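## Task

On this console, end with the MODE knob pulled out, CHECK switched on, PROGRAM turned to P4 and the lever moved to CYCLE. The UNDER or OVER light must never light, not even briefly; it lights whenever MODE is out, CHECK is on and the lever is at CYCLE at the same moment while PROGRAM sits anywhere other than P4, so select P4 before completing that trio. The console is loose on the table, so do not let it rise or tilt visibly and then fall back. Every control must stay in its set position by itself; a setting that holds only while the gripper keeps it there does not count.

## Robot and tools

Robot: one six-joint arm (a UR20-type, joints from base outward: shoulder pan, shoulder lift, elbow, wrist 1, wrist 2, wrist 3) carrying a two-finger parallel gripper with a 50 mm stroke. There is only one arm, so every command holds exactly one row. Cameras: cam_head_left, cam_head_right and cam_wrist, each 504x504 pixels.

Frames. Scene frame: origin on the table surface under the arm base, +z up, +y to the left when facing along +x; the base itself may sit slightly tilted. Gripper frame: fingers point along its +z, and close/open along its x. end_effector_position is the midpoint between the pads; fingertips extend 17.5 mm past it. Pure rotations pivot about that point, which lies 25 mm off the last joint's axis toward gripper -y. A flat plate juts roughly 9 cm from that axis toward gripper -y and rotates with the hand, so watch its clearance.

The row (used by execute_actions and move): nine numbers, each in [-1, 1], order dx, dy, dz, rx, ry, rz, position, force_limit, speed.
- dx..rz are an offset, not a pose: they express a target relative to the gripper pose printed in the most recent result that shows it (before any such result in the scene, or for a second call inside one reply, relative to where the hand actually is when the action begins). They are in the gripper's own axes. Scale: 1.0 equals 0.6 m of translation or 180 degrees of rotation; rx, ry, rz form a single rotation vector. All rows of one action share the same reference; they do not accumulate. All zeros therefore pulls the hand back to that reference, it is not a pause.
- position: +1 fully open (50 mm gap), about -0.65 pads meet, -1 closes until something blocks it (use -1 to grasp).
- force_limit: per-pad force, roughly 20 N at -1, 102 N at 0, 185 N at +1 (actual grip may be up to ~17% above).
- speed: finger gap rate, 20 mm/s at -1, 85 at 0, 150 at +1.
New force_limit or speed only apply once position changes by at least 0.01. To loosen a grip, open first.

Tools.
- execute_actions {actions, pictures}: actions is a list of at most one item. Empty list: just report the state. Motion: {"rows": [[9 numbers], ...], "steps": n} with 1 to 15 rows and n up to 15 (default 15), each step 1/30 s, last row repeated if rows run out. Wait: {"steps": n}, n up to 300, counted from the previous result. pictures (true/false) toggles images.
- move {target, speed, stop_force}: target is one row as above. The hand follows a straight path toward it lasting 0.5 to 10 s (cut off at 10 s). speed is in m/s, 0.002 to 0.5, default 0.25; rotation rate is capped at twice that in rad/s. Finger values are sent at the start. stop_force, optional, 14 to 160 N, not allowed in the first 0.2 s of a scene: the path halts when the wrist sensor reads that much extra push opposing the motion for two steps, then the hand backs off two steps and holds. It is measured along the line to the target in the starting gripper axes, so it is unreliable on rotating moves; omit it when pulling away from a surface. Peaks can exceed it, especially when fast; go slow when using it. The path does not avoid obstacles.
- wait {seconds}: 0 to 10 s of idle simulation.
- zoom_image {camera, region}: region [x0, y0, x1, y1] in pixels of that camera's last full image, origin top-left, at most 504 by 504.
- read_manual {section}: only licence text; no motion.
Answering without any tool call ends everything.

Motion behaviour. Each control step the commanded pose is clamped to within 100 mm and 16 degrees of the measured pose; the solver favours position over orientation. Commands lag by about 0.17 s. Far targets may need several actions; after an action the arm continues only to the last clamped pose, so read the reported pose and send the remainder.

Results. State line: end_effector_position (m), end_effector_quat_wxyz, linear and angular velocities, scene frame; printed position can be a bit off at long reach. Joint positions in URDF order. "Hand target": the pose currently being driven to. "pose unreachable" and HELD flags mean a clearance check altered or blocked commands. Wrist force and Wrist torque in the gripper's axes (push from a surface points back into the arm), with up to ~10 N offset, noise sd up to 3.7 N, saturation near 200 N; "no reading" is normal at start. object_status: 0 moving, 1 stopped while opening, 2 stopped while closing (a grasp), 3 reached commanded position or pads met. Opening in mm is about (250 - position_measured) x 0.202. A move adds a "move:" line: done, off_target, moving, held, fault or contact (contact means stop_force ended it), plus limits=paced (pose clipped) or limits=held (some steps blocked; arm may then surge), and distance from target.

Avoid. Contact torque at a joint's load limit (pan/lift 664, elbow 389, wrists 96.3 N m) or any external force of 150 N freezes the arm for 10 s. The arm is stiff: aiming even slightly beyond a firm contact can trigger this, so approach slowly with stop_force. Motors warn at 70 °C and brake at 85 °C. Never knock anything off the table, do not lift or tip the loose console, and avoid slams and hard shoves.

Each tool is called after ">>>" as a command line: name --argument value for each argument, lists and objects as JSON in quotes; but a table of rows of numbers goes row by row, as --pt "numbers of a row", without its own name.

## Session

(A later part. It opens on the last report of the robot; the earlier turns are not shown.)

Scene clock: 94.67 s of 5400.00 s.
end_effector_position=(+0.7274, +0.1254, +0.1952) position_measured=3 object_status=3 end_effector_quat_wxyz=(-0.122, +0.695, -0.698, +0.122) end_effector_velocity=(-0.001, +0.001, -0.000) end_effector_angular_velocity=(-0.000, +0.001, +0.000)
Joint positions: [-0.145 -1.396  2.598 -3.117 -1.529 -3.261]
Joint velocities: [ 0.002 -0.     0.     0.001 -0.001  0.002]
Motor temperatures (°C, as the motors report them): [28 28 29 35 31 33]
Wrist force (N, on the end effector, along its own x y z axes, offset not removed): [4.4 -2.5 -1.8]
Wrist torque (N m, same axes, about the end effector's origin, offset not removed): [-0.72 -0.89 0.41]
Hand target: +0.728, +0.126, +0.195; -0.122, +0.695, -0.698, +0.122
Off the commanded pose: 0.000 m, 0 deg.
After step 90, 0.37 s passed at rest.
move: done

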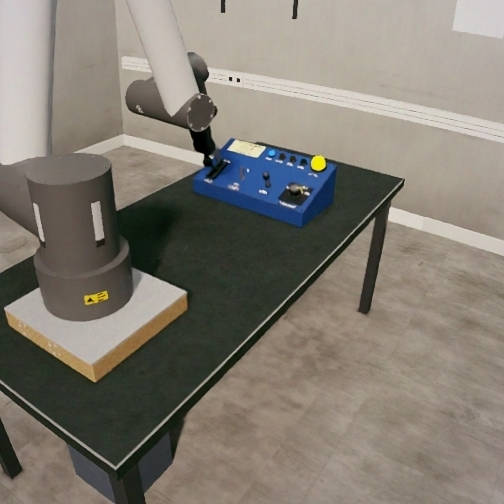

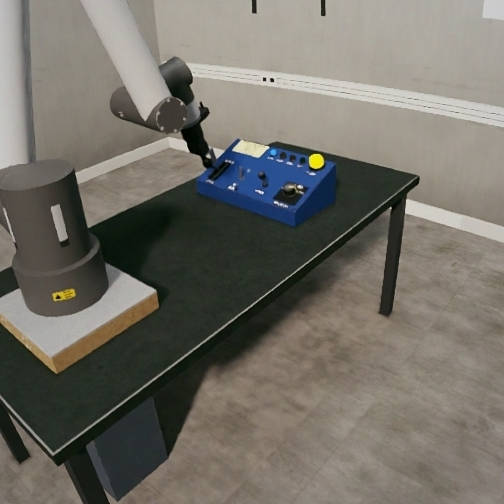

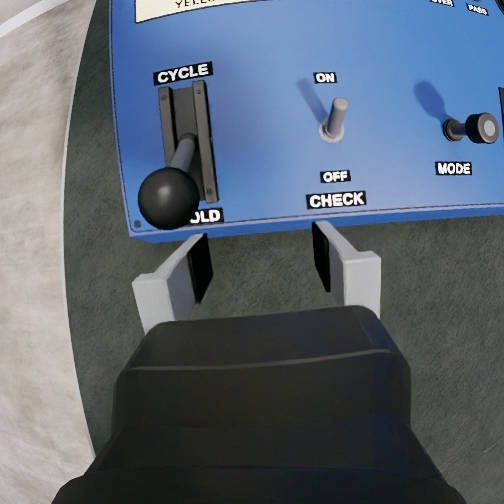

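>>> move --target '[-0.1,0.08,0,0,0,0,-1,0,0]' --speed 0.1

Scene clock: 102.07 s of 5400.00 s.
end_effector_position=(+0.6824, +0.1853, +0.1790) position_measured=253 object_status=3 end_effector_quat_wxyz=(-0.122, +0.695, -0.698, +0.123) end_effector_velocity=(-0.001, +0.001, -0.000) end_effector_angular_velocity=(+0.001, +0.000, -0.000)
Joint positions: [-0.042 -1.382  2.643 -3.18  -1.563 -3.165]
Joint velocities: [ 0.002  0.     0.001 -0.001 -0.     0.002]
Motor temperatures (°C, as the motors report them): [28 28 29 35 31 33]
Wrist force (N, on the end effector, along its own x y z axes, offset not removed): [4.2 -1.5 -2.2]
Wrist torque (N m, same axes, about the end effector's origin, offset not removed): [-0.60 -0.68 0.40]
Hand target: +0.682, +0.185, +0.179; -0.122, +0.695, -0.698, +0.123
Off the commanded pose: 0.000 m, 0 deg.
After step 90, 3.20 s passed at rest.
move: done

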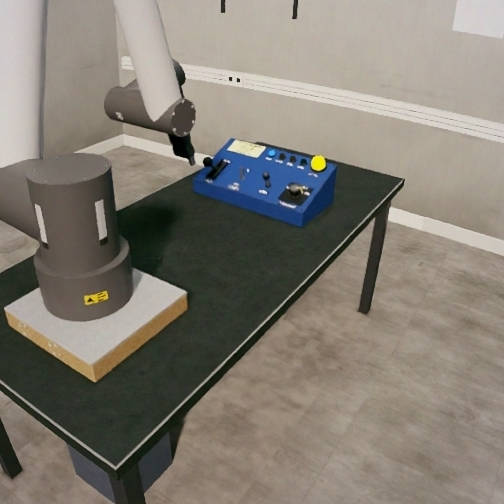

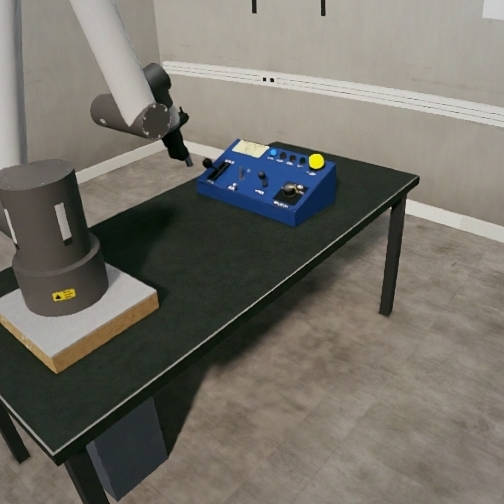

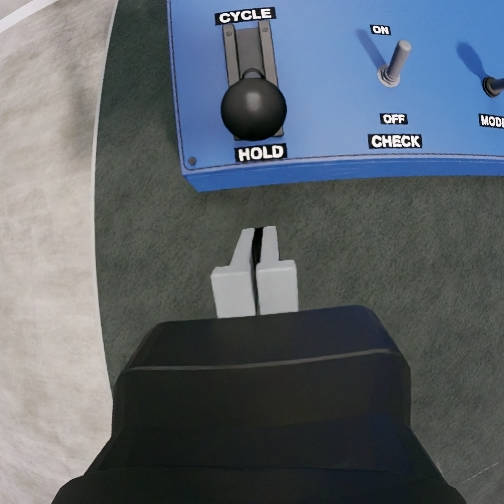

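>>> move --target '[-0.003,0,0.095,0,0,0,-1,0,0]' --speed 0.08

Scene clock: 106.53 s of 5400.00 s.
end_effector_position=(+0.7017, +0.1870, +0.1256) position_measured=253 object_status=3 end_effector_quat_wxyz=(-0.122, +0.695, -0.698, +0.122) end_effector_velocity=(+0.001, +0.000, -0.001) end_effector_angular_velocity=(+0.000, -0.001, -0.000)
Joint positions: [-0.038 -1.245  2.639 -3.313 -1.565 -3.161]
Joint velocities: [ 0.     0.003 -0.    -0.004  0.     0.   ]
Motor temperatures (°C, as the motors report them): [28 28 29 35 31 33]
Wrist force (N, on the end effector, along its own x y z axes, offset not removed): [2.6 -0.4 -1.8]
Wrist torque (N m, same axes, about the end effector's origin, offset not removed): [-0.39 -0.49 0.47]
Hand target: +0.702, +0.187, +0.126; -0.122, +0.695, -0.698, +0.123
Off the commanded pose: 0.000 m, 0 deg.
After step 90, 0.33 s passed at rest.
move: done

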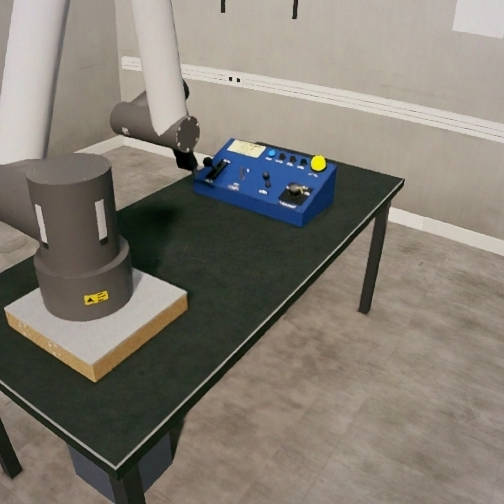

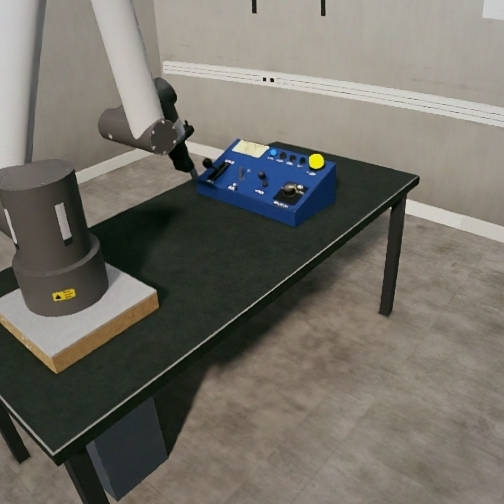

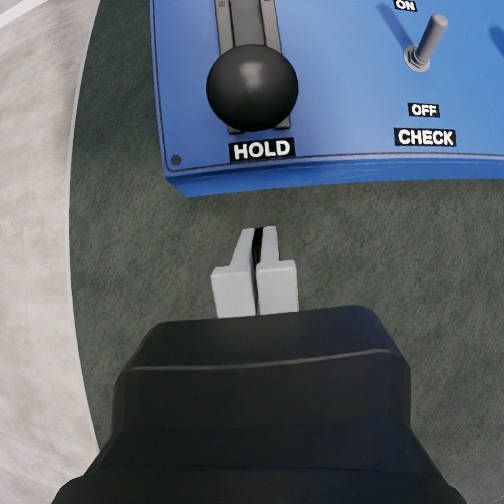

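>>> move --target '[-0.012,-0.19,0,0,0,0,-1,0,0]' --speed 0.02 --stop_force 30

Scene clock: 118.63 s of 5400.00 s.
end_effector_position=(+0.8090, +0.1940, +0.1642) position_measured=253 object_status=3 end_effector_quat_wxyz=(-0.122, +0.695, -0.698, +0.123) end_effector_velocity=(+0.002, +0.000, +0.001) end_effector_angular_velocity=(+0.000, -0.002, -0.000)
Joint positions: [-0.024 -1.262  2.48  -3.135 -1.57  -3.147]
Joint velocities: [ 0.     0.    -0.002 -0.001  0.     0.   ]
Motor temperatures (°C, as the motors report them): [28 28 29 35 31 33]
Wrist force (N, on the end effector, along its own x y z axes, offset not removed): [3.0 -3.2 1.1]
Wrist torque (N m, same axes, about the end effector's origin, offset not removed): [-0.75 -0.52 0.51]
Hand target: +0.809, +0.194, +0.164; -0.122, +0.695, -0.698, +0.123
Off the commanded pose: 0.000 m, 0 deg.
After step 90, 3.10 s passed at rest.
move: done

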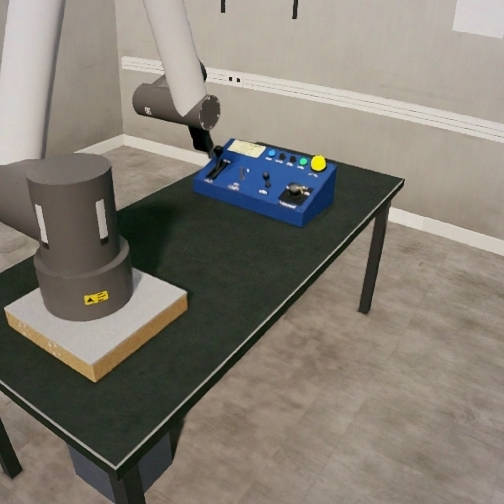

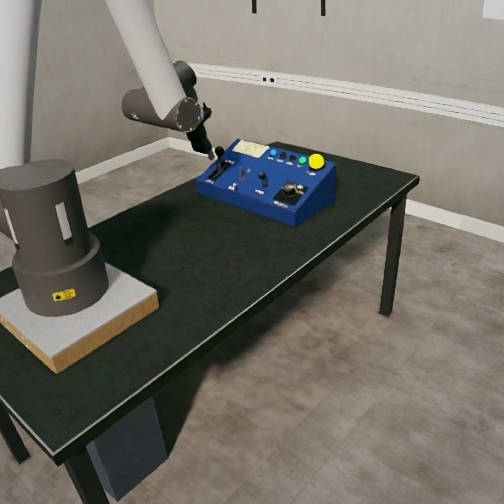

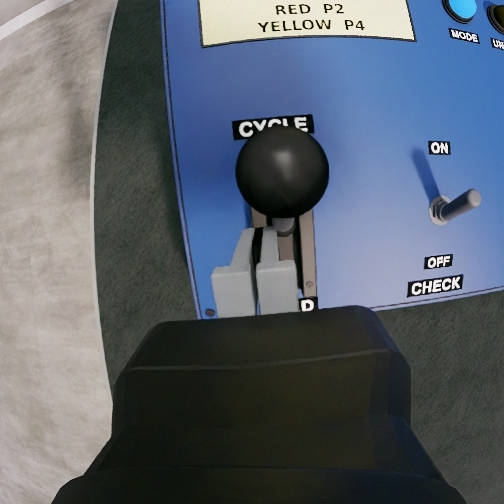

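PASS is lit and the lever stays on its own. Backing off.

>>> move --target '[0,0.06,-0.08,0,0,0,-1,0,0]' --speed 0.1

>>> finished_scene --scene 1

Scene clock: 122.03 s of 5400.00 s.
end_effector_position=(+0.7589, +0.1941, +0.1970) position_measured=253 object_status=3 end_effector_quat_wxyz=(-0.122, +0.695, -0.698, +0.123) end_effector_velocity=(-0.001, +0.000, +0.001) end_effector_angular_velocity=(+0.000, +0.001, +0.001)
Joint positions: [-0.024 -1.358  2.532 -3.092 -1.57  -3.148]
Joint velocities: [-0.    -0.002  0.001  0.002  0.    -0.001]
Motor temperatures (°C, as the motors report them): [28 28 29 35 31 33]
Wrist force (N, on the end effector, along its own x y z axes, offset not removed): [2.0 -2.4 0.6]
Wrist torque (N m, same axes, about the end effector's origin, offset not removed): [-0.66 -0.34 0.50]
Hand target: +0.759, +0.194, +0.197; -0.122, +0.695, -0.698, +0.123
Off the commanded pose: 0.000 m, 0 deg.
move: done

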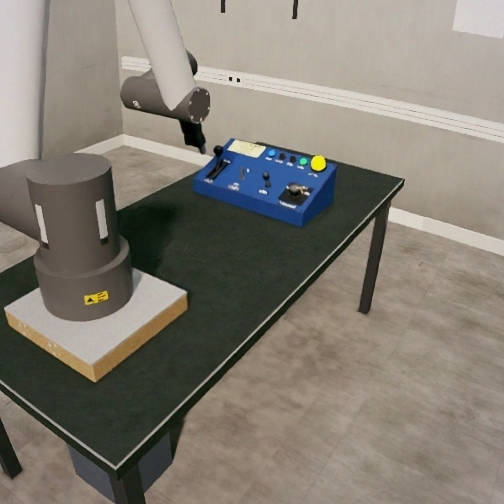

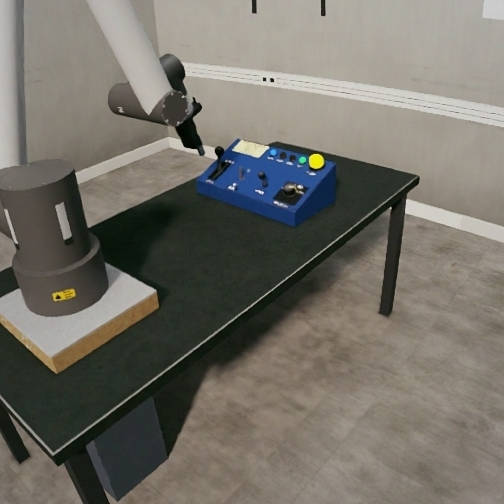

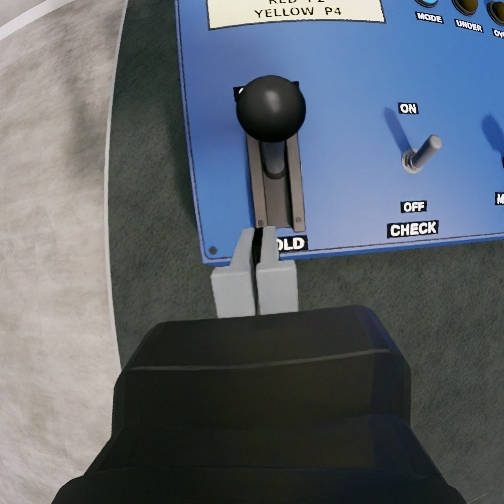

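The scene is finished: the task was done.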